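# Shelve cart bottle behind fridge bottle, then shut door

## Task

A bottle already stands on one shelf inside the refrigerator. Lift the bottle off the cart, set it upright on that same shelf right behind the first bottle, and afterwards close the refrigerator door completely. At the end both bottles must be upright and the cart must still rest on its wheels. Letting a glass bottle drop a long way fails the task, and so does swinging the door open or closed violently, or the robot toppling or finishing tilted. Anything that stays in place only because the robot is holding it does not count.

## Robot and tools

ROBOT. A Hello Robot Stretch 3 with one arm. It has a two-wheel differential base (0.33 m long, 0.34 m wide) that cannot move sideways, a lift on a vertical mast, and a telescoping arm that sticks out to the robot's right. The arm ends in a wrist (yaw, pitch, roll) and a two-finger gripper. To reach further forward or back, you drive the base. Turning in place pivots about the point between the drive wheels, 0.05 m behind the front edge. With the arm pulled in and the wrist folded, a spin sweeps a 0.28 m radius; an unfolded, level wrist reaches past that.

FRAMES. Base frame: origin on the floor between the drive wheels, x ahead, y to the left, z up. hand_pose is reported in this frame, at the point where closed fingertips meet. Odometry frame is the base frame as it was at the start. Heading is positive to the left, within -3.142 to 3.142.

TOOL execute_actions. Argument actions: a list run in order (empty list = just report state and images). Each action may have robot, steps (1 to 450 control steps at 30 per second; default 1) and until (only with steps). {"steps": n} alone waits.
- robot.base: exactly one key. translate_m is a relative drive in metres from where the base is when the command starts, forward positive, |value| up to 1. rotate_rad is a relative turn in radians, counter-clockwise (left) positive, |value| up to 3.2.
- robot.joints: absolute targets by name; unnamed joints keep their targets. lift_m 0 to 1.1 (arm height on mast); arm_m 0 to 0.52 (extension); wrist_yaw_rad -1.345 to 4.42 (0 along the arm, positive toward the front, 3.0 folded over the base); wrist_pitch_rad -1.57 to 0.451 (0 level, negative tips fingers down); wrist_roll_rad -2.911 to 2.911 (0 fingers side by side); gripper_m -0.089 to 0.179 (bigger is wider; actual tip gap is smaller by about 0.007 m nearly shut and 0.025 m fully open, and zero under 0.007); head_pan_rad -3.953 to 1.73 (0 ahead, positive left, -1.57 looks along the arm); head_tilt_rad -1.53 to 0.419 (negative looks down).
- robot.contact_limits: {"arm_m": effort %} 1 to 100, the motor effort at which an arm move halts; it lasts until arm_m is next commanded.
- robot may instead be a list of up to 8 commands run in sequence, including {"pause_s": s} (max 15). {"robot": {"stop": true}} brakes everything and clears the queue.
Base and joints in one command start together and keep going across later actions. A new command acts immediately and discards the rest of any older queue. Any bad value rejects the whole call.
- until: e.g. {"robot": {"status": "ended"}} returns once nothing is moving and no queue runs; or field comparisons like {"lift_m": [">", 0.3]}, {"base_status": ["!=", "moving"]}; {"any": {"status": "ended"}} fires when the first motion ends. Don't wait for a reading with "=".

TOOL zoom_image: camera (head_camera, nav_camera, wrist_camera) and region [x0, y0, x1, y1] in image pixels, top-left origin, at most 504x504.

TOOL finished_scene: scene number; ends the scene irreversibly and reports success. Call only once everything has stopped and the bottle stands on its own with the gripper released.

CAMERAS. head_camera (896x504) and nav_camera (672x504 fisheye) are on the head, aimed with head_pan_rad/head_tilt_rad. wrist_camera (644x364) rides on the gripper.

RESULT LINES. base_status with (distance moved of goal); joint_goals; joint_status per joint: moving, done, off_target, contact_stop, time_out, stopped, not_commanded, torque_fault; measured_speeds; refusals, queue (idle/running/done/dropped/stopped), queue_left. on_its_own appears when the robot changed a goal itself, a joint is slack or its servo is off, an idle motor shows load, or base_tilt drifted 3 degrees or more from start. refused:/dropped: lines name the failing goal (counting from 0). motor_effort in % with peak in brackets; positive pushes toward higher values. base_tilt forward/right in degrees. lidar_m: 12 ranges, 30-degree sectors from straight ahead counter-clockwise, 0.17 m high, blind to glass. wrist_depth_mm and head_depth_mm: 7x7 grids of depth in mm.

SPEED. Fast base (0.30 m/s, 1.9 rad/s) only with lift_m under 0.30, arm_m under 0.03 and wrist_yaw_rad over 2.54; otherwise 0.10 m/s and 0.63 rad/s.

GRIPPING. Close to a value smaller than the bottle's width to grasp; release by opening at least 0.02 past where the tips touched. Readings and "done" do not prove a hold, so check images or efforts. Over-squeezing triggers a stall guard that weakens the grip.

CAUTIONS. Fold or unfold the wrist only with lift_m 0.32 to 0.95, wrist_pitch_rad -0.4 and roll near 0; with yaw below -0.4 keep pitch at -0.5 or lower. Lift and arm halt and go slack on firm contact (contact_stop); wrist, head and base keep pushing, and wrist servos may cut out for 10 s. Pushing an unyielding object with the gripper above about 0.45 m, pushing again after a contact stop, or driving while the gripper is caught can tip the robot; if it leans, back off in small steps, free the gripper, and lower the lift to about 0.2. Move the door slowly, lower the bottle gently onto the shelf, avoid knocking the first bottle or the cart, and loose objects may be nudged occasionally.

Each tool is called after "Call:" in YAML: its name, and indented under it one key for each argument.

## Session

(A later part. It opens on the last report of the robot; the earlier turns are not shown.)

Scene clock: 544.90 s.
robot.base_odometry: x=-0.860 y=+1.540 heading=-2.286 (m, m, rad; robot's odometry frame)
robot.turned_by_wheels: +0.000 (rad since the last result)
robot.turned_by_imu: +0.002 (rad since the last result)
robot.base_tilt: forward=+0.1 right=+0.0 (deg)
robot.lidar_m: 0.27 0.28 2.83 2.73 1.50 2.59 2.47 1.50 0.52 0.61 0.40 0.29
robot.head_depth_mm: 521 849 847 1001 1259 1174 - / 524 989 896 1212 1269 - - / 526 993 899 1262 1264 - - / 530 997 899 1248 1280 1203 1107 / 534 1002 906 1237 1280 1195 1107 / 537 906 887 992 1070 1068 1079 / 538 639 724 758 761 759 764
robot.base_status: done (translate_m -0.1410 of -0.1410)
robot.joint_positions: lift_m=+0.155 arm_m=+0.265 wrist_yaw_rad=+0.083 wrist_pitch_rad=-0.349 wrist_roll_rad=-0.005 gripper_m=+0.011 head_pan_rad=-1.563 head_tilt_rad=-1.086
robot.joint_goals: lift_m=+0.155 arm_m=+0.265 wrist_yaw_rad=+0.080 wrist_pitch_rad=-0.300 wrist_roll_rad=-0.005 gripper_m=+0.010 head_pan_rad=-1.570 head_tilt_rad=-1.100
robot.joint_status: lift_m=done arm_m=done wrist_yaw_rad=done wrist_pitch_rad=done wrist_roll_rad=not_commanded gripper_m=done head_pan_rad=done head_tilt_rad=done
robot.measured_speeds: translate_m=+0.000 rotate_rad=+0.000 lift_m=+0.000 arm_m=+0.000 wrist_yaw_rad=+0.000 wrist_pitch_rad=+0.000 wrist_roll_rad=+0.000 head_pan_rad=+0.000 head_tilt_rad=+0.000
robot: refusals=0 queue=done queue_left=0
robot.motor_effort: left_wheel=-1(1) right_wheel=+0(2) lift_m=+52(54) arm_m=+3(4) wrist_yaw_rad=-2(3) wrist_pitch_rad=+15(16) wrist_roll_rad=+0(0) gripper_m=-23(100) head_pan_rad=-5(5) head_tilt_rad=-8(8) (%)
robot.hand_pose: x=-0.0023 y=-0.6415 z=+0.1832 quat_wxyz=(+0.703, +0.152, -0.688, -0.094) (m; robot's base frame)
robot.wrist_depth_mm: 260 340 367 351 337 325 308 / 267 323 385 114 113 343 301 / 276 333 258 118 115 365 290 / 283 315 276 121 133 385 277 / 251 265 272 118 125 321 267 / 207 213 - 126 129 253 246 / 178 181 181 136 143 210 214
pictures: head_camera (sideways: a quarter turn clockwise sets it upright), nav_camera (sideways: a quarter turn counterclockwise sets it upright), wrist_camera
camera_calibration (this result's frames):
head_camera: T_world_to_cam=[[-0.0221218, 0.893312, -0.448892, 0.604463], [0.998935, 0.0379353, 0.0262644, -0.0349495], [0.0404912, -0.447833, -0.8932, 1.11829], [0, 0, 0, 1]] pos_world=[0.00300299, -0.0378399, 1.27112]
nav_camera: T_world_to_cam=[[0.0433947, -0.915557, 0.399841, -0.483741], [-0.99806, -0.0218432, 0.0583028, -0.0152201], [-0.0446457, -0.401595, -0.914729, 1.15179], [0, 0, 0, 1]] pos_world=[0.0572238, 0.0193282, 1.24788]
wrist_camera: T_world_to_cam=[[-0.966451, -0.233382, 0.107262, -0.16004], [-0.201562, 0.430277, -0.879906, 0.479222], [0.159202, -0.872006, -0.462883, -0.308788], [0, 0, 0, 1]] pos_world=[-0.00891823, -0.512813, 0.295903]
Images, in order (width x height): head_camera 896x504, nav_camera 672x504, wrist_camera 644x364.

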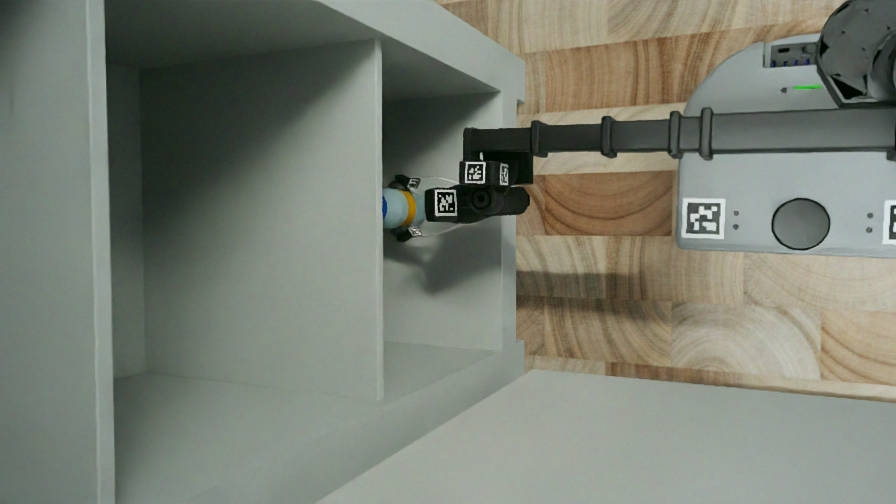

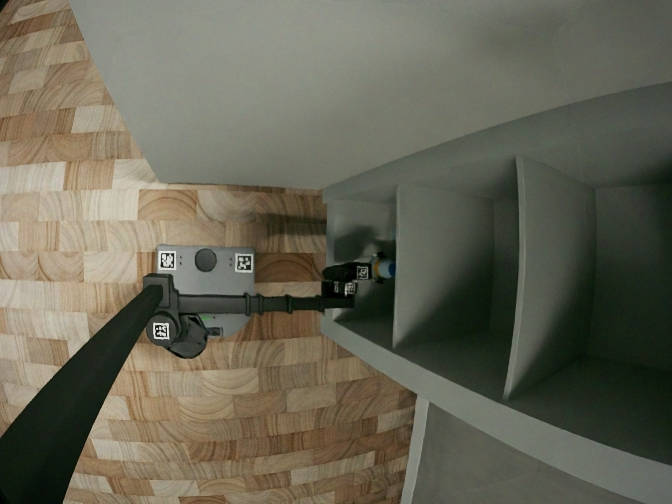

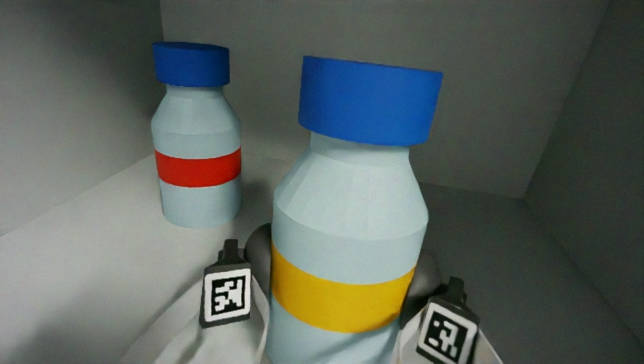

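Call:
execute_actions:
  actions:
    - {"robot": [{"base": {"translate_m": 0.141}}, {"joints": {"arm_m": 0.282}}, {"joints": {"lift_m": 0.133}}, {"joints": {"gripper_m": 0.105}}, {"joints": {"arm_m": 0.15}}, {"joints": {"arm_m": 0.0, "lift_m": 0.24}}], "steps": 450, "until": {"robot": {"status": "ended"}}}

Scene clock: 560.80 s.
robot.base_odometry: x=-0.953 y=+1.433 heading=-2.286 (m, m, rad; robot's odometry frame)
robot.turned_by_wheels: +0.000 (rad since the last result)
robot.turned_by_imu: +0.003 (rad since the last result)
robot.base_tilt: forward=+0.2 right=-0.1 (deg)
robot.lidar_m: - 0.15 0.18 2.72 1.47 2.73 2.61 1.50 0.60 0.47 0.19 0.15
robot.head_depth_mm: 519 980 891 1223 1259 1168 - / 525 989 896 1236 1264 - - / 527 996 898 1230 1286 - - / 531 1001 903 1234 1277 1198 1105 / 520 602 720 886 882 882 884 / 461 521 521 518 519 519 519 / 371 369 367 367 367 368 368
robot.base_status: done (translate_m +0.1410 of +0.1410)
robot.joint_positions: lift_m=+0.240 arm_m=+0.000 wrist_yaw_rad=+0.081 wrist_pitch_rad=-0.316 wrist_roll_rad=-0.005 gripper_m=+0.105 head_pan_rad=-1.563 head_tilt_rad=-1.086
robot.joint_goals: lift_m=+0.240 arm_m=+0.000 wrist_yaw_rad=+0.080 wrist_pitch_rad=-0.300 wrist_roll_rad=-0.005 gripper_m=+0.105 head_pan_rad=-1.570 head_tilt_rad=-1.100
robot.joint_status: lift_m=done arm_m=done wrist_yaw_rad=done wrist_pitch_rad=done wrist_roll_rad=not_commanded gripper_m=done head_pan_rad=done head_tilt_rad=done
robot.measured_speeds: translate_m=+0.000 rotate_rad=+0.000 lift_m=+0.000 arm_m=+0.000 wrist_yaw_rad=+0.000 wrist_pitch_rad=+0.000 wrist_roll_rad=+0.000 head_pan_rad=+0.000 head_tilt_rad=+0.000
robot: refusals=0 queue=done queue_left=0
robot.motor_effort: left_wheel=-1(2) right_wheel=+2(7) lift_m=+49(52) arm_m=-3(3) wrist_yaw_rad=-1(2) wrist_pitch_rad=+5(15) wrist_roll_rad=+0(0) gripper_m=+0(98) head_pan_rad=-5(4) head_tilt_rad=-7(8) (%)
robot.hand_pose: x=-0.0023 y=-0.3806 z=+0.2759 quat_wxyz=(+0.704, +0.140, -0.691, -0.083) (m; robot's base frame)
robot.wrist_depth_mm: 157 206 231 573 562 543 527 / 161 222 244 589 597 581 523 / 166 235 260 608 635 618 497 / 172 251 278 543 652 640 490 / 177 264 329 441 483 531 456 / 182 232 356 370 388 412 408 / 187 281 324 311 313 341 346
pictures: head_camera (sideways: a quarter turn clockwise sets it upright), nav_camera (sideways: a quarter turn counterclockwise sets it upright), wrist_camera
camera_calibration (this result's frames):
head_camera: T_world_to_cam=[[-0.0221218, 0.893319, -0.448878, 0.604445], [0.998935, 0.0379349, 0.0262649, -0.0349501], [0.0404911, -0.447819, -0.893207, 1.1183], [0, 0, 0, 1]] pos_world=[0.00300299, -0.0378394, 1.27112]
nav_camera: T_world_to_cam=[[0.0433947, -0.915563, 0.399826, -0.483723], [-0.99806, -0.0218441, 0.0583025, -0.0152198], [-0.0446458, -0.401581, -0.914735, 1.1518], [0, 0, 0, 1]] pos_world=[0.0572238, 0.019329, 1.24788]
wrist_camera: T_world_to_cam=[[-0.96703, -0.228619, 0.112187, -0.108652], [-0.198676, 0.401694, -0.893963, 0.441588], [0.159313, -0.886778, -0.433871, -0.0519727], [0, 0, 0, 1]] pos_world=[-0.00905697, -0.248311, 0.384403]
Images, in order (width x height): head_camera 896x504, nav_camera 672x504, wrist_camera 644x364.

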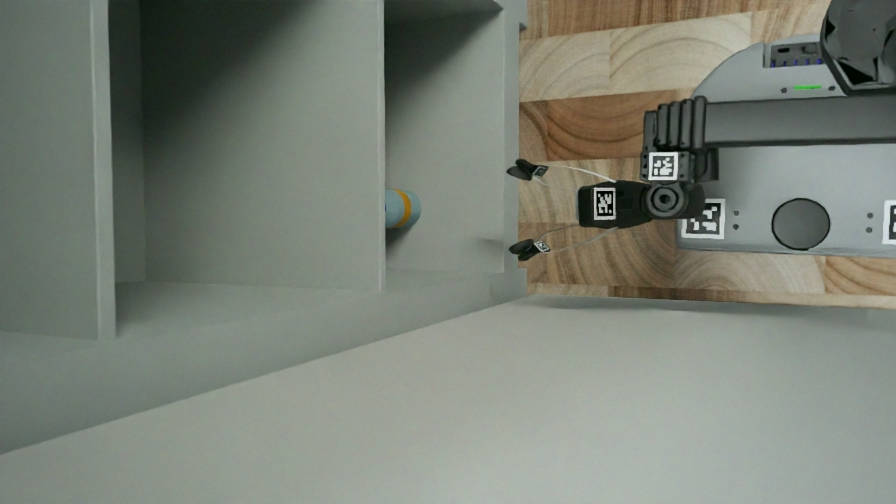

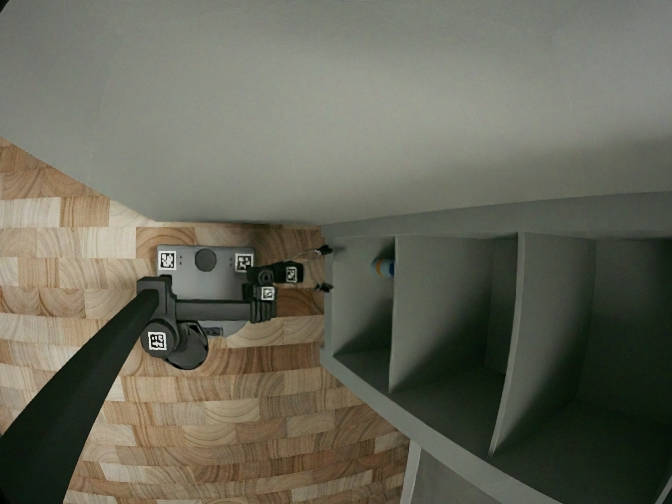

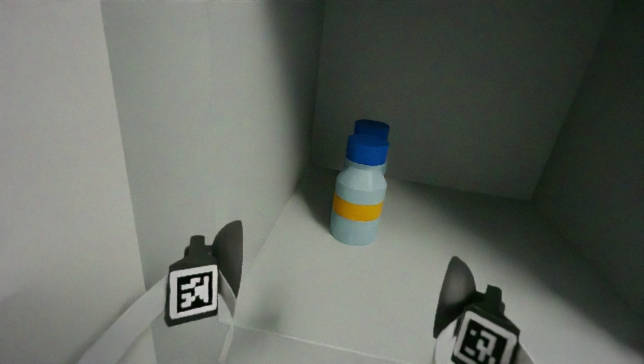

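Call:
execute_actions:
  actions:
    - {"robot": {"base": {"translate_m": -0.18}, "joints": {"lift_m": 0.32, "wrist_pitch_rad": -0.4, "gripper_m": 0.0}}, "steps": 200, "until": {"robot": {"translate_m": ["<", -0.11]}}}
    - {"robot": {"joints": {"wrist_yaw_rad": 2.85}}, "steps": 200, "until": {"robot": {"wrist_yaw_rad": [">", 2.3]}}}
    - {"robot": {"joints": {"lift_m": 0.285}}, "steps": 200, "until": {"robot": {"wrist_yaw_rad": [">", 2.7], "lift_m": ["<", 0.292]}}}
    - {"robot": [{"base": {"rotate_rad": 1.54}}, {"base": {"translate_m": 0.43}}, {"base": {"rotate_rad": -1.54}, "joints": {"head_pan_rad": -0.8, "head_tilt_rad": -1.2}}], "steps": 450, "until": {"robot": {"status": "ended"}}}

Scene clock: 692.03 s.
robot.base_odometry: x=-0.519 y=+1.278 heading=-2.286 (m, m, rad; robot's odometry frame)
robot.turned_by_wheels: +0.000 (rad since the last result)
robot.turned_by_imu: +0.005 (rad since the last result)
robot.base_tilt: forward=+0.0 right=-0.1 (deg)
robot.lidar_m: 2.30 2.02 2.39 2.31 1.04 1.04 2.46 2.14 0.94 0.93 0.42 0.38
robot.head_depth_mm: 652 935 1376 1316 1234 1163 1099 / 551 737 1110 1321 1243 - - / 475 607 843 1292 1248 - - / 417 518 705 1125 1243 1197 - / 430 1480 1422 1332 1248 1183 1121 / 1672 1554 1436 1345 1257 1186 1122 / 1672 1560 1437 1349 1261 1194 1120
robot.base_status: done (rotate_rad -1.5399 of -1.5400)
robot.joint_positions: lift_m=+0.285 arm_m=+0.000 wrist_yaw_rad=+2.848 wrist_pitch_rad=-0.416 wrist_roll_rad=-0.005 gripper_m=+0.000 head_pan_rad=-0.807 head_tilt_rad=-1.185
robot.joint_goals: lift_m=+0.285 arm_m=+0.000 wrist_yaw_rad=+2.850 wrist_pitch_rad=-0.400 wrist_roll_rad=-0.005 gripper_m=+0.000 head_pan_rad=-0.800 head_tilt_rad=-1.200
robot.joint_status: lift_m=done arm_m=done wrist_yaw_rad=done wrist_pitch_rad=done wrist_roll_rad=not_commanded gripper_m=done head_pan_rad=done head_tilt_rad=done
robot.measured_speeds: translate_m=+0.000 rotate_rad=+0.000 lift_m=+0.000 arm_m=+0.000 wrist_yaw_rad=+0.000 wrist_pitch_rad=+0.000 wrist_roll_rad=+0.000 head_pan_rad=+0.000 head_tilt_rad=+0.000
robot: refusals=0 queue=done queue_left=0
robot.motor_effort: left_wheel=+3(9) right_wheel=-3(10) lift_m=+36(50) arm_m=-3(3) wrist_yaw_rad=+2(6) wrist_pitch_rad=+5(3) wrist_roll_rad=+0(0) gripper_m=-3(98) head_pan_rad=+4(56) head_tilt_rad=-9(22) (%)
robot.hand_pose: x=+0.0437 y=+0.0698 z=+0.2984 quat_wxyz=(+0.246, +0.704, +0.044, +0.665) (m; robot's base frame)
robot.wrist_depth_mm: - - - - - - - / 843 - - - - - - / 937 - - - - - - / 747 - 801 826 853 935 995 / 591 - 650 673 686 721 746 / 490 - 534 - 561 575 604 / - - - 449 474 480 503
pictures: head_camera (sideways: a quarter turn clockwise sets it upright), nav_camera (sideways: a quarter turn counterclockwise sets it upright), wrist_camera
camera_calibration (this result's frames):
head_camera: T_world_to_cam=[[-0.656872, 0.663432, -0.358298, 0.490341], [0.702394, 0.711191, 0.0291479, -0.036891], [0.274156, -0.23252, -0.933152, 1.16876], [0, 0, 0, 1]] pos_world=[0.027579, -0.0273096, 1.2674]
nav_camera: T_world_to_cam=[[0.684178, -0.661427, 0.307271, -0.36709], [-0.70696, -0.704985, 0.0565958, -0.014766], [0.179188, -0.25595, -0.949937, 1.19614], [0, 0, 0, 1]] pos_world=[0.0263812, 0.0529403, 1.24989]
wrist_camera: T_world_to_cam=[[0.986595, -0.131382, 0.0967967, -0.0513134], [0.0126749, -0.529669, -0.848109, 0.331957], [0.162697, 0.837967, -0.520904, 0.255257], [0, 0, 0, 1]] pos_world=[0.0048885, -0.0448108, 0.419467]
Images, in order (width x height): head_camera 896x504, nav_camera 672x504, wrist_camera 644x364.

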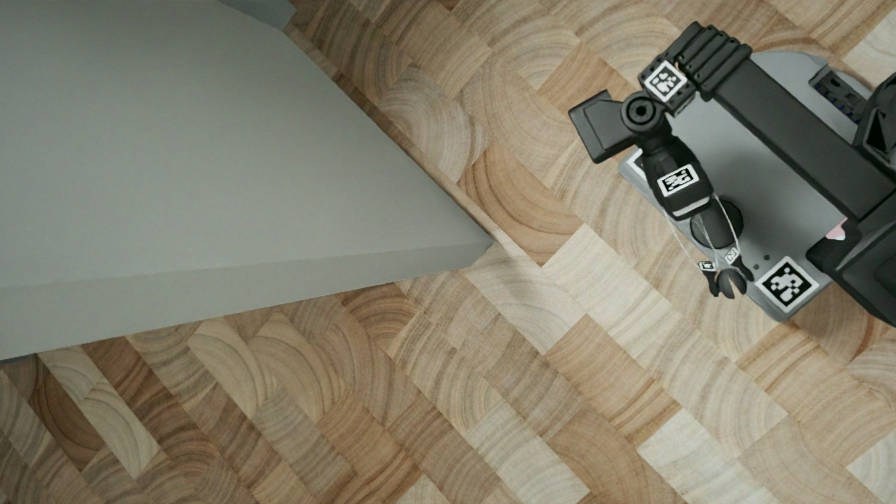

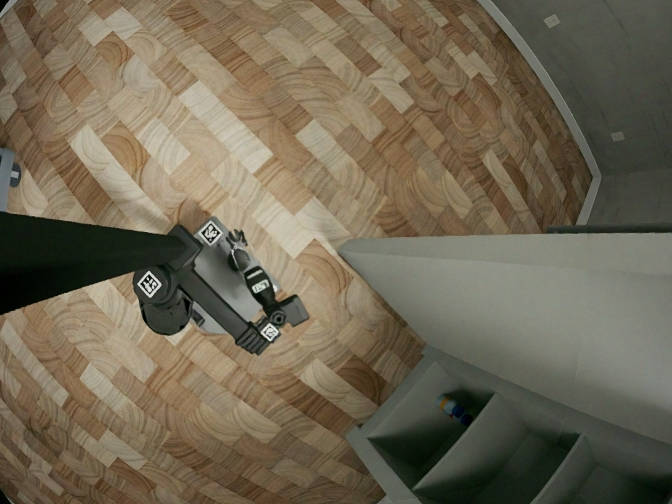

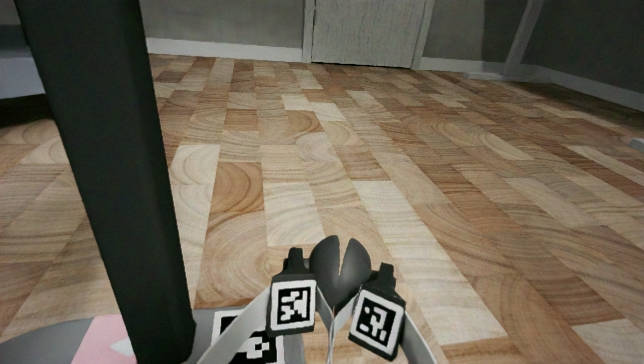

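Call:
execute_actions:
  actions:
    - {"robot": [{"base": {"rotate_rad": 0.05}, "joints": {"wrist_yaw_rad": 3.07}}, {"base": {"translate_m": 0.5}}], "steps": 300, "until": {"robot": {"status": "ended"}}}
    - {"robot": {"base": {"rotate_rad": -0.05}, "joints": {"lift_m": 0.32, "wrist_yaw_rad": -0.08, "head_pan_rad": -1.9, "head_tilt_rad": -1.15}}, "steps": 300, "until": {"robot": {"wrist_yaw_rad": ["<", 1.0]}}}
    - {"robot": {"joints": {"lift_m": 0.2, "wrist_pitch_rad": 0.0}}, "steps": 300, "until": {"robot": {"status": "ended"}}}

Scene clock: 720.97 s.
robot.base_odometry: x=-0.827 y=+0.884 heading=-2.286 (m, m, rad; robot's odometry frame)
robot.turned_by_wheels: +0.000 (rad since the last result)
robot.turned_by_imu: +0.006 (rad since the last result)
robot.base_tilt: forward=+0.2 right=-0.1 (deg)
robot.lidar_m: 1.80 1.57 2.38 2.27 1.36 1.36 2.97 2.15 0.30 0.54 1.52 1.89
robot.head_depth_mm: 309 392 1417 1333 1232 1179 - / 325 387 502 1301 1244 - - / 413 466 608 836 1251 - - / 343 734 1055 1333 1267 1162 1099 / 1150 1549 1460 1354 1267 1183 1107 / 1557 1594 1460 1361 1264 1185 1114 / 1503 1606 1468 1366 1269 1192 1123
robot.base_status: done (rotate_rad -0.0499 of -0.0500)
robot.joint_positions: lift_m=+0.200 arm_m=+0.000 wrist_yaw_rad=-0.078 wrist_pitch_rad=-0.024 wrist_roll_rad=-0.005 gripper_m=+0.000 head_pan_rad=-1.893 head_tilt_rad=-1.149
robot.joint_goals: lift_m=+0.200 arm_m=+0.000 wrist_yaw_rad=-0.080 wrist_pitch_rad=+0.000 wrist_roll_rad=-0.005 gripper_m=+0.000 head_pan_rad=-1.900 head_tilt_rad=-1.150
robot.joint_status: lift_m=done arm_m=done wrist_yaw_rad=done wrist_pitch_rad=done wrist_roll_rad=not_commanded gripper_m=done head_pan_rad=done head_tilt_rad=done
robot.measured_speeds: translate_m=+0.000 rotate_rad=+0.000 lift_m=+0.000 arm_m=+0.000 wrist_yaw_rad=+0.000 wrist_pitch_rad=+0.000 wrist_roll_rad=+0.000 head_pan_rad=+0.000 head_tilt_rad=+0.000
robot: refusals=0 queue=done queue_left=0
robot.motor_effort: left_wheel=+2(5) right_wheel=-3(8) lift_m=+35(51) arm_m=-3(3) wrist_yaw_rad=-2(4) wrist_pitch_rad=+7(7) wrist_roll_rad=+0(1) gripper_m=-2(3) head_pan_rad=-5(58) head_tilt_rad=-1(12) (%)
robot.hand_pose: x=-0.0413 y=-0.4001 z=+0.3087 quat_wxyz=(+0.708, -0.019, -0.705, -0.036) (m; robot's base frame)
robot.wrist_depth_mm: - - - - 444 214 141 / - - - - 409 206 137 / - - - - 381 198 133 / - - - - 354 190 130 / 921 - - - 332 184 127 / 669 719 781 - 282 177 125 / 525 547 581 593 249 172 122
pictures: head_camera (sideways: a quarter turn clockwise sets it upright), nav_camera (sideways: a quarter turn counterclockwise sets it upright), wrist_camera
camera_calibration (this result's frames):
head_camera: T_world_to_cam=[[0.276522, 0.877519, -0.391786, 0.528261], [0.956921, -0.288984, 0.0281282, -0.0371174], [-0.0885367, -0.382686, -0.919626, 1.15341], [0, 0, 0, 1]] pos_world=[-0.00843795, -0.0328915, 1.26872]
nav_camera: T_world_to_cam=[[-0.262601, -0.902481, 0.341422, -0.40579], [-0.952579, 0.298849, 0.0572835, -0.0141658], [-0.153731, -0.310189, -0.938163, 1.18289], [0, 0, 0, 1]] pos_world=[0.061792, 0.0049349, 1.2491]
wrist_camera: T_world_to_cam=[[-0.988022, -0.0342828, 0.150456, -0.0893976], [-0.153965, 0.153627, -0.97606, 0.39895], [0.010348, -0.987534, -0.157066, -0.180761], [0, 0, 0, 1]] pos_world=[-0.0250322, -0.242862, 0.374458]
Images, in order (width x height): head_camera 896x504, nav_camera 672x504, wrist_camera 644x364.

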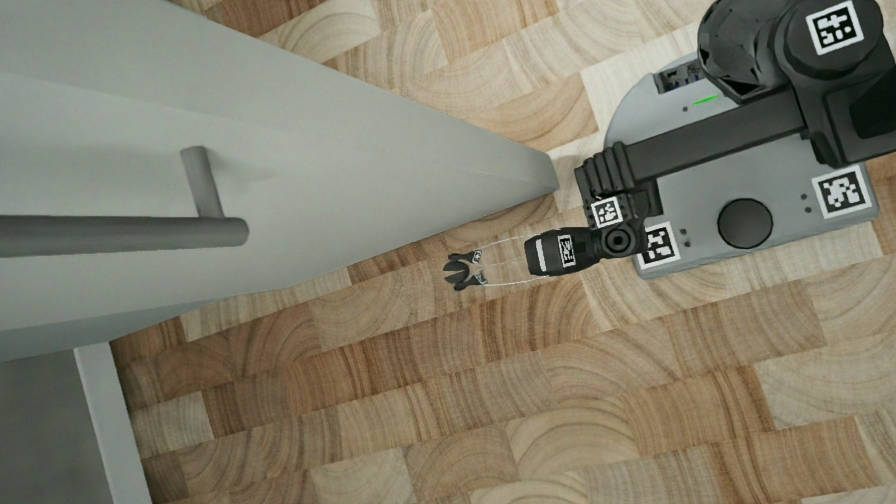

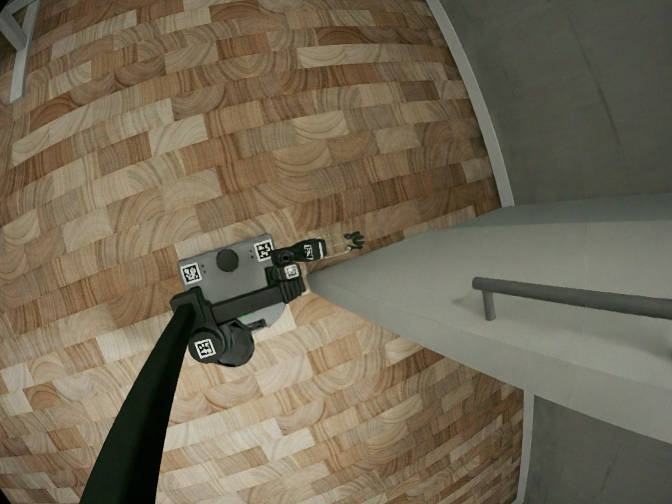

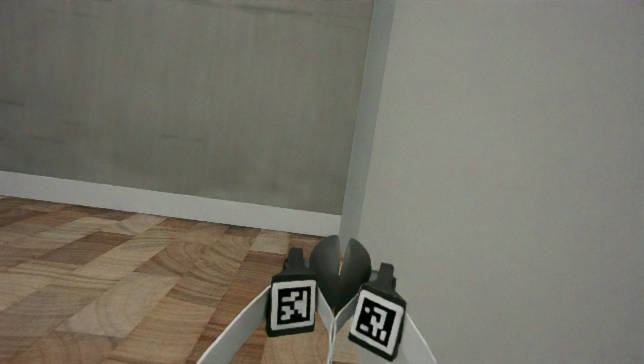

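Call:
execute_actions:
  actions:
    - {"robot": {"base": {"translate_m": -0.2}}, "steps": 300, "until": {"robot": {"status": "ended"}}}

Scene clock: 733.70 s.
robot.base_odometry: x=-0.696 y=+1.035 heading=-2.286 (m, m, rad; robot's odometry frame)
robot.turned_by_wheels: +0.000 (rad since the last result)
robot.turned_by_imu: +0.001 (rad since the last result)
robot.base_tilt: forward=+0.3 right=-0.1 (deg)
robot.lidar_m: 2.00 1.74 2.37 2.26 1.22 1.22 2.76 2.15 0.50 0.61 1.52 2.05
robot.head_depth_mm: 511 623 1390 1332 1241 1182 - / 560 675 852 1287 1262 - - / 602 740 952 1309 1258 - - / 653 815 1087 1344 1270 1169 1099 / 710 906 1257 1351 1263 1187 1108 / 779 1024 1457 1353 1267 1188 1115 / 914 1598 1483 1366 1275 1189 1117
robot.base_status: done (translate_m -0.2000 of -0.2000)
robot.joint_positions: lift_m=+0.200 arm_m=+0.000 wrist_yaw_rad=-0.078 wrist_pitch_rad=-0.024 wrist_roll_rad=-0.005 gripper_m=+0.000 head_pan_rad=-1.893 head_tilt_rad=-1.149
robot.joint_goals: lift_m=+0.200 arm_m=+0.000 wrist_yaw_rad=-0.080 wrist_pitch_rad=+0.000 wrist_roll_rad=-0.005 gripper_m=+0.000 head_pan_rad=-1.900 head_tilt_rad=-1.150
robot.joint_status: lift_m=done arm_m=done wrist_yaw_rad=done wrist_pitch_rad=done wrist_roll_rad=not_commanded gripper_m=done head_pan_rad=done head_tilt_rad=done
robot.measured_speeds: translate_m=+0.000 rotate_rad=+0.000 lift_m=+0.000 arm_m=+0.000 wrist_yaw_rad=+0.000 wrist_pitch_rad=+0.000 wrist_roll_rad=+0.000 head_pan_rad=+0.000 head_tilt_rad=+0.000
robot: refusals=0 queue=done queue_left=0
robot.motor_effort: left_wheel=+3(6) right_wheel=-3(15) lift_m=+35(35) arm_m=-2(3) wrist_yaw_rad=-2(24) wrist_pitch_rad=+7(7) wrist_roll_rad=+0(0) gripper_m=-2(6) head_pan_rad=-6(6) head_tilt_rad=+0(0) (%)
robot.hand_pose: x=-0.0414 y=-0.4000 z=+0.3087 quat_wxyz=(+0.708, -0.019, -0.705, -0.036) (m; robot's base frame)
robot.wrist_depth_mm: - - - 508 371 297 245 / - - - 491 371 295 246 / - - - 501 371 293 243 / - - - 497 364 295 241 / 932 - - 512 365 292 241 / 658 713 761 - 354 291 241 / 525 548 565 490 336 287 242
pictures: head_camera (sideways: a quarter turn clockwise sets it upright), nav_camera (sideways: a quarter turn counterclockwise sets it upright), wrist_camera
camera_calibration (this result's frames):
head_camera: T_world_to_cam=[[0.276813, 0.877427, -0.391786, 0.528259], [0.956825, -0.289301, 0.0281282, -0.0371169], [-0.0886636, -0.382656, -0.919626, 1.15341], [0, 0, 0, 1]] pos_world=[-0.00844885, -0.0328867, 1.26872]
nav_camera: T_world_to_cam=[[-0.2629, -0.902394, 0.341422, -0.405788], [-0.95248, 0.299165, 0.0572835, -0.0141664], [-0.153834, -0.310138, -0.938163, 1.18289], [0, 0, 0, 1]] pos_world=[0.0617937, 0.00491643, 1.2491]
wrist_camera: T_world_to_cam=[[-0.988034, -0.0339508, 0.150455, -0.0893472], [-0.153913, 0.153679, -0.97606, 0.398947], [0.0100162, -0.987537, -0.157066, -0.180705], [0, 0, 0, 1]] pos_world=[-0.025065, -0.242796, 0.374457]
Images, in order (width x height): head_camera 896x504, nav_camera 672x504, wrist_camera 644x364.

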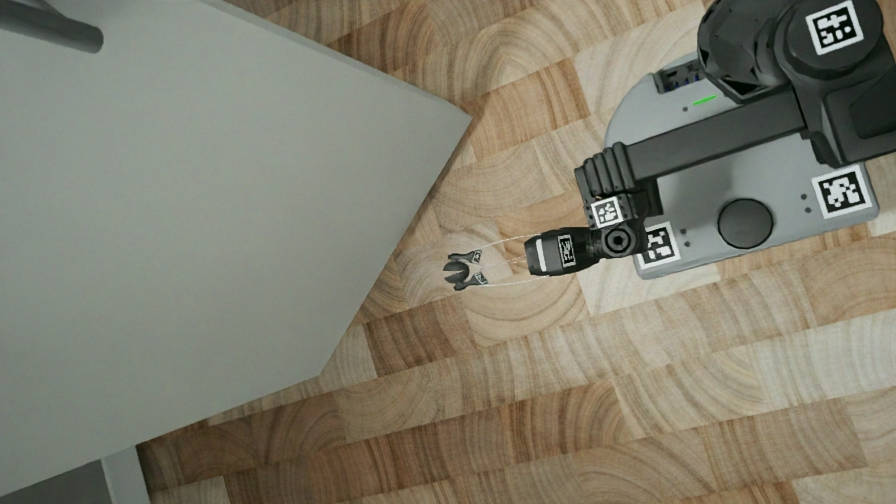

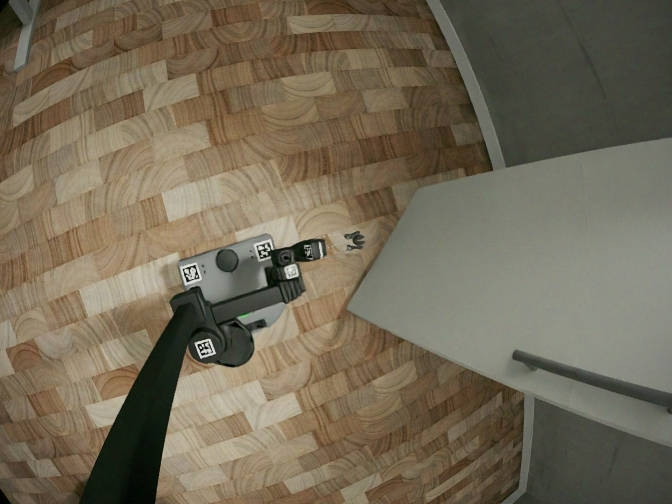

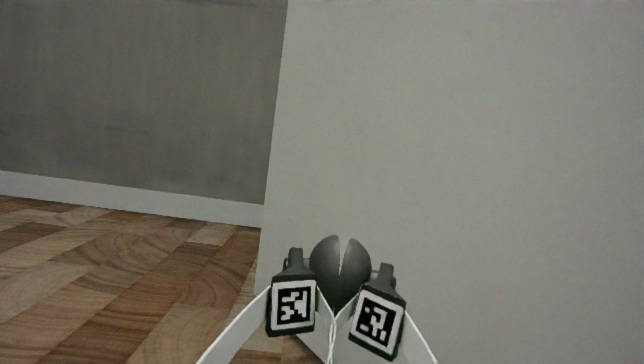

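The door is swinging on its own now. Checking where it goes.

Call:
execute_actions:
  actions: []

Scene clock: 736.17 s.
robot.base_odometry: x=-0.696 y=+1.035 heading=-2.286 (m, m, rad; robot's odometry frame)
robot.turned_by_wheels: +0.000 (rad since the last result)
robot.turned_by_imu: +0.001 (rad since the last result)
robot.base_tilt: forward=+0.2 right=-0.1 (deg)
robot.lidar_m: 2.00 1.74 2.37 2.26 1.22 1.22 2.76 2.15 0.89 0.85 1.52 2.05
robot.head_depth_mm: 1156 1552 1428 1335 1235 1186 - / 1030 1304 1434 1338 1258 - - / 992 1235 1438 1341 1268 - - / 954 1173 1429 1347 1272 1170 1104 / 922 1125 1409 1363 1262 1186 1109 / 890 1117 1458 1356 1273 1186 1112 / 1483 1610 1473 1364 1265 1197 1115
robot.base_status: done (translate_m -0.2000 of -0.2000)
robot.joint_positions: lift_m=+0.200 arm_m=+0.000 wrist_yaw_rad=-0.078 wrist_pitch_rad=-0.024 wrist_roll_rad=-0.005 gripper_m=+0.000 head_pan_rad=-1.893 head_tilt_rad=-1.149
robot.joint_goals: lift_m=+0.200 arm_m=+0.000 wrist_yaw_rad=-0.080 wrist_pitch_rad=+0.000 wrist_roll_rad=-0.005 gripper_m=+0.000 head_pan_rad=-1.900 head_tilt_rad=-1.150
robot.joint_status: lift_m=done arm_m=done wrist_yaw_rad=done wrist_pitch_rad=done wrist_roll_rad=not_commanded gripper_m=done head_pan_rad=done head_tilt_rad=done
robot.measured_speeds: translate_m=+0.000 rotate_rad=+0.000 lift_m=+0.000 arm_m=+0.000 wrist_yaw_rad=+0.000 wrist_pitch_rad=+0.000 wrist_roll_rad=+0.000 head_pan_rad=+0.000 head_tilt_rad=+0.000
robot: refusals=0 queue=done queue_left=0
robot.motor_effort: left_wheel=+3(3) right_wheel=-3(3) lift_m=+35(35) arm_m=-2(2) wrist_yaw_rad=-2(1) wrist_pitch_rad=+7(7) wrist_roll_rad=+1(1) gripper_m=-3(3) head_pan_rad=-5(5) head_tilt_rad=+0(1) (%)
robot.hand_pose: x=-0.0414 y=-0.4000 z=+0.3087 quat_wxyz=(+0.708, -0.019, -0.705, -0.036) (m; robot's base frame)
robot.wrist_depth_mm: - - - 570 590 585 578 / - - - 580 589 594 599 / - - - 592 607 615 617 / - - - 617 613 632 638 / 918 - - 646 635 641 - / 653 715 760 - 636 658 - / 524 550 573 590 663 667 765
pictures: head_camera (sideways: a quarter turn clockwise sets it upright), nav_camera (sideways: a quarter turn counterclockwise sets it upright), wrist_camera
camera_calibration (this result's frames):
head_camera: T_world_to_cam=[[0.276813, 0.877427, -0.391786, 0.52826], [0.956825, -0.289301, 0.0281282, -0.0371168], [-0.0886637, -0.382656, -0.919626, 1.15341], [0, 0, 0, 1]] pos_world=[-0.00844886, -0.0328867, 1.26872]
nav_camera: T_world_to_cam=[[-0.2629, -0.902394, 0.341422, -0.405788], [-0.95248, 0.299165, 0.0572835, -0.0141664], [-0.153834, -0.310138, -0.938163, 1.18289], [0, 0, 0, 1]] pos_world=[0.0617937, 0.00491642, 1.2491]
wrist_camera: T_world_to_cam=[[-0.988034, -0.0339507, 0.150455, -0.0893471], [-0.153913, 0.153679, -0.97606, 0.398947], [0.0100161, -0.987537, -0.157066, -0.180705], [0, 0, 0, 1]] pos_world=[-0.025065, -0.242796, 0.374457]
Images, in order (width x height): head_camera 896x504, nav_camera 672x504, wrist_camera 644x364.

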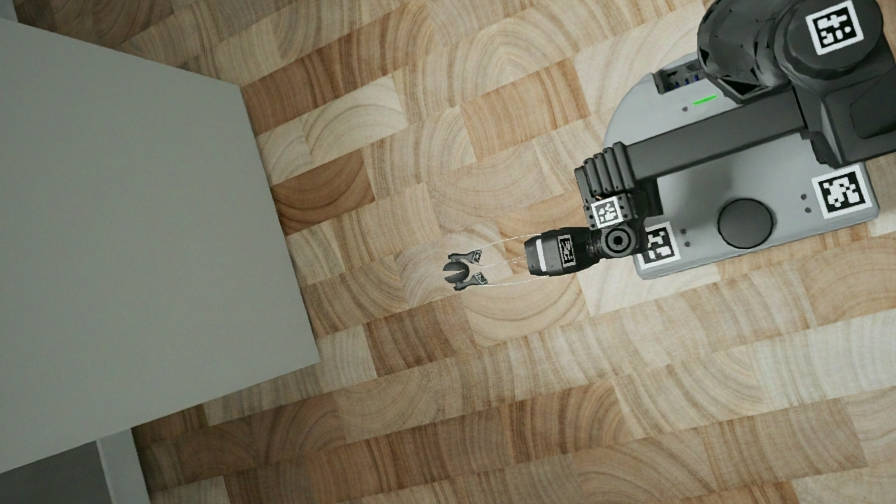

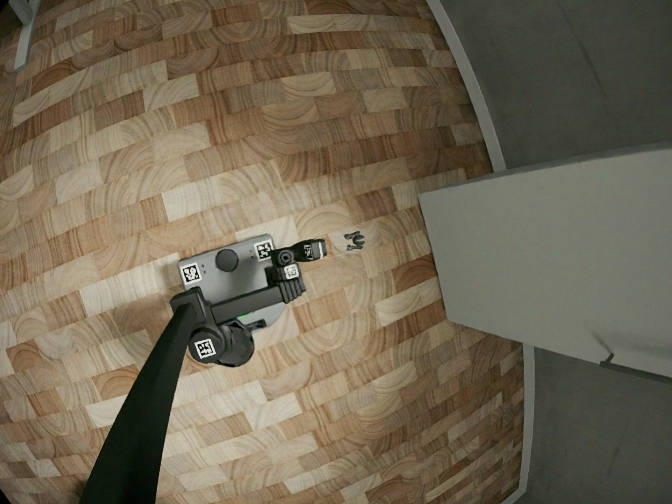

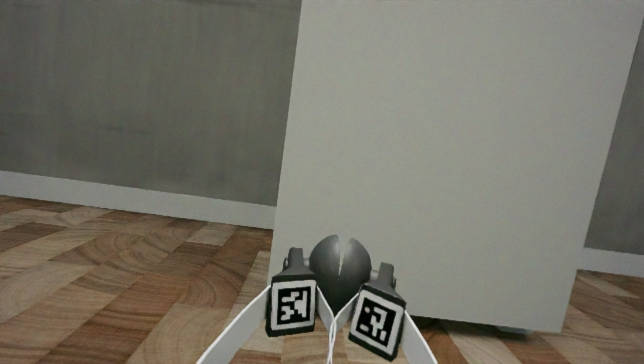

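Call:
zoom_image:
  camera: "head_camera"
  region: [60, 40, 480, 504]

Call:
execute_actions:
  actions: []

Region (60, 40, 480, 504) of head_camera's 896x504 image, scaled by 1.086, with more detail than that image has; it fills the left 456 columns of this view, and the rest is white.

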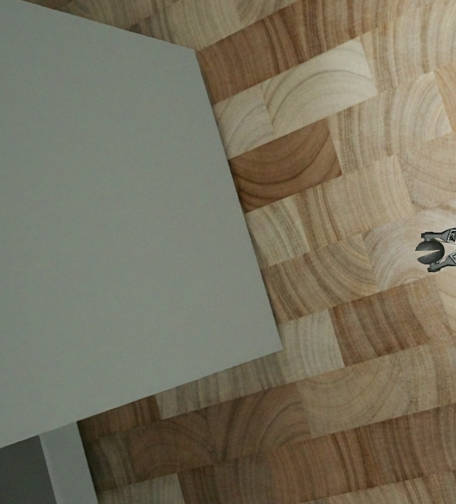

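Scene clock: 750.53 s.
robot.base_odometry: x=-0.696 y=+1.035 heading=-2.286 (m, m, rad; robot's odometry frame)
robot.turned_by_wheels: +0.000 (rad since the last result)
robot.turned_by_imu: +0.001 (rad since the last result)
robot.base_tilt: forward=+0.1 right=-0.1 (deg)
robot.lidar_m: 2.00 1.74 2.37 2.26 1.22 1.22 2.76 2.15 0.89 0.85 1.52 2.04
robot.head_depth_mm: 1157 1548 1437 1338 1240 1184 - / 1030 1299 1446 1339 1249 - - / 991 1225 1438 1347 1265 - - / 956 1168 1423 1347 1267 1174 1101 / 922 1127 1425 1360 1256 1180 1109 / 887 1119 1467 1361 1269 1185 1116 / 1490 1598 1490 1368 1278 1186 1116
robot.base_status: done (translate_m -0.2000 of -0.2000)
robot.joint_positions: lift_m=+0.200 arm_m=+0.000 wrist_yaw_rad=-0.078 wrist_pitch_rad=-0.024 wrist_roll_rad=-0.005 gripper_m=+0.000 head_pan_rad=-1.893 head_tilt_rad=-1.149
robot.joint_goals: lift_m=+0.200 arm_m=+0.000 wrist_yaw_rad=-0.080 wrist_pitch_rad=+0.000 wrist_roll_rad=-0.005 gripper_m=+0.000 head_pan_rad=-1.900 head_tilt_rad=-1.150
robot.joint_status: lift_m=done arm_m=done wrist_yaw_rad=done wrist_pitch_rad=done wrist_roll_rad=not_commanded gripper_m=done head_pan_rad=done head_tilt_rad=done
robot.measured_speeds: translate_m=+0.000 rotate_rad=+0.000 lift_m=+0.000 arm_m=+0.000 wrist_yaw_rad=+0.000 wrist_pitch_rad=+0.000 wrist_roll_rad=+0.000 head_pan_rad=+0.000 head_tilt_rad=+0.000
robot: refusals=0 queue=done queue_left=0
robot.motor_effort: left_wheel=+3(3) right_wheel=-2(2) lift_m=+35(35) arm_m=-2(2) wrist_yaw_rad=-2(2) wrist_pitch_rad=+8(7) wrist_roll_rad=+0(1) gripper_m=-3(2) head_pan_rad=-5(5) head_tilt_rad=+0(0) (%)
robot.hand_pose: x=-0.0414 y=-0.4000 z=+0.3087 quat_wxyz=(+0.708, -0.019, -0.705, -0.036) (m; robot's base frame)
robot.wrist_depth_mm: - - - 579 576 581 589 / - - - 585 589 604 592 / - - - 588 605 608 626 / - - - 606 624 624 632 / 901 - - 626 624 636 - / 649 715 784 - 642 659 - / 521 548 575 589 666 655 773
pictures: head_camera (sideways: a quarter turn clockwise sets it upright), nav_camera (sideways: a quarter turn counterclockwise sets it upright), wrist_camera
camera_calibration (this result's frames):
head_camera: T_world_to_cam=[[0.276813, 0.877427, -0.391786, 0.52826], [0.956825, -0.289301, 0.0281282, -0.0371168], [-0.0886637, -0.382656, -0.919626, 1.15341], [0, 0, 0, 1]] pos_world=[-0.00844886, -0.0328867, 1.26872]
nav_camera: T_world_to_cam=[[-0.2629, -0.902394, 0.341422, -0.405788], [-0.95248, 0.299165, 0.0572835, -0.0141664], [-0.153834, -0.310138, -0.938163, 1.18289], [0, 0, 0, 1]] pos_world=[0.0617937, 0.00491641, 1.2491]
wrist_camera: T_world_to_cam=[[-0.988034, -0.0339508, 0.150455, -0.0893473], [-0.153913, 0.153679, -0.97606, 0.398947], [0.0100161, -0.987537, -0.157066, -0.180705], [0, 0, 0, 1]] pos_world=[-0.025065, -0.242796, 0.374457]
Images, in order (width x height): head_camera 896x504, nav_camera 672x504, wrist_camera 644x364.

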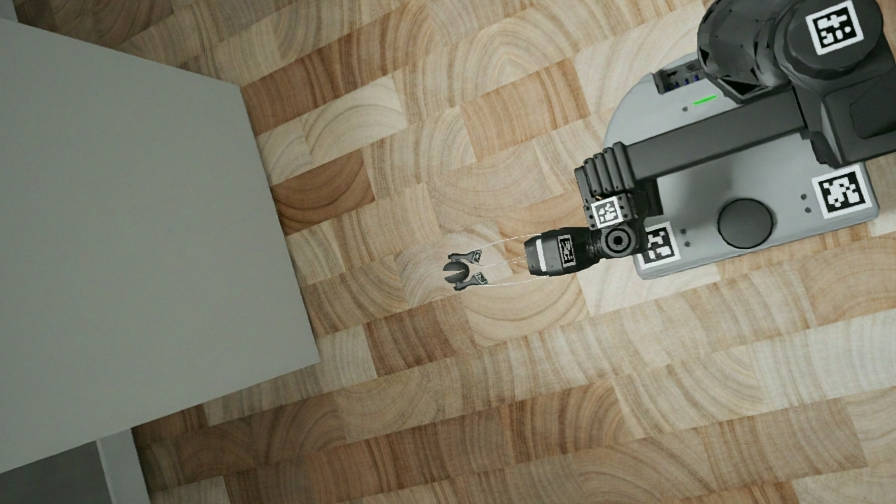

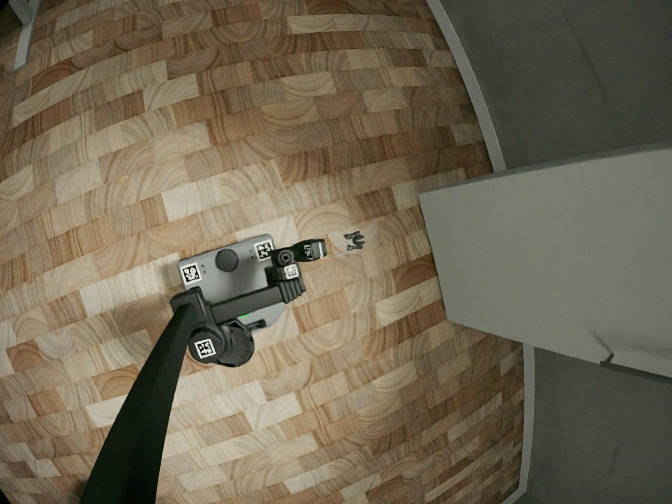

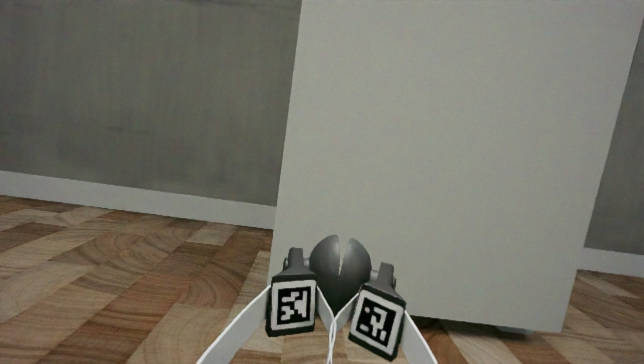

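Call:
zoom_image:
  camera: "head_camera"
  region: [220, 70, 340, 190]

Call:
zoom_image:
  camera: "head_camera"
  region: [285, 280, 405, 400]

Region (220, 70, 340, 190) of head_camera's 896x504 image, scaled by 4.200, with more detail than that image has.

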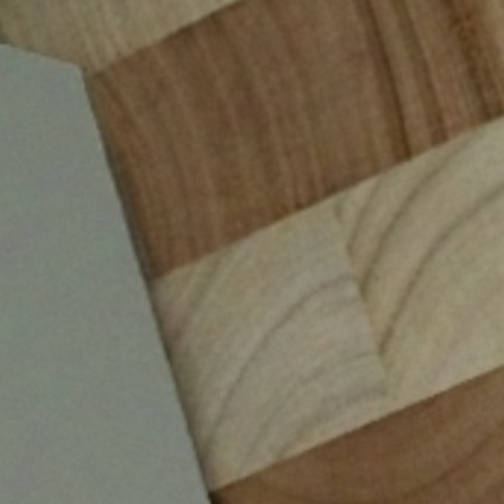

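Region (285, 280, 405, 400) of head_camera's 896x504 image, scaled by 4.200, with more detail than that image has.

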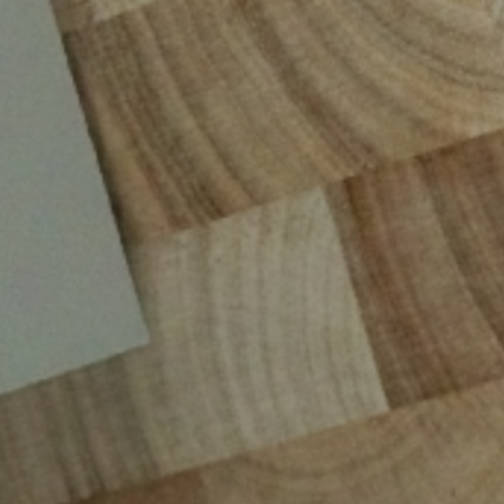

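Call:
finished_scene:
  scene: 1

The scene is finished: the task was done.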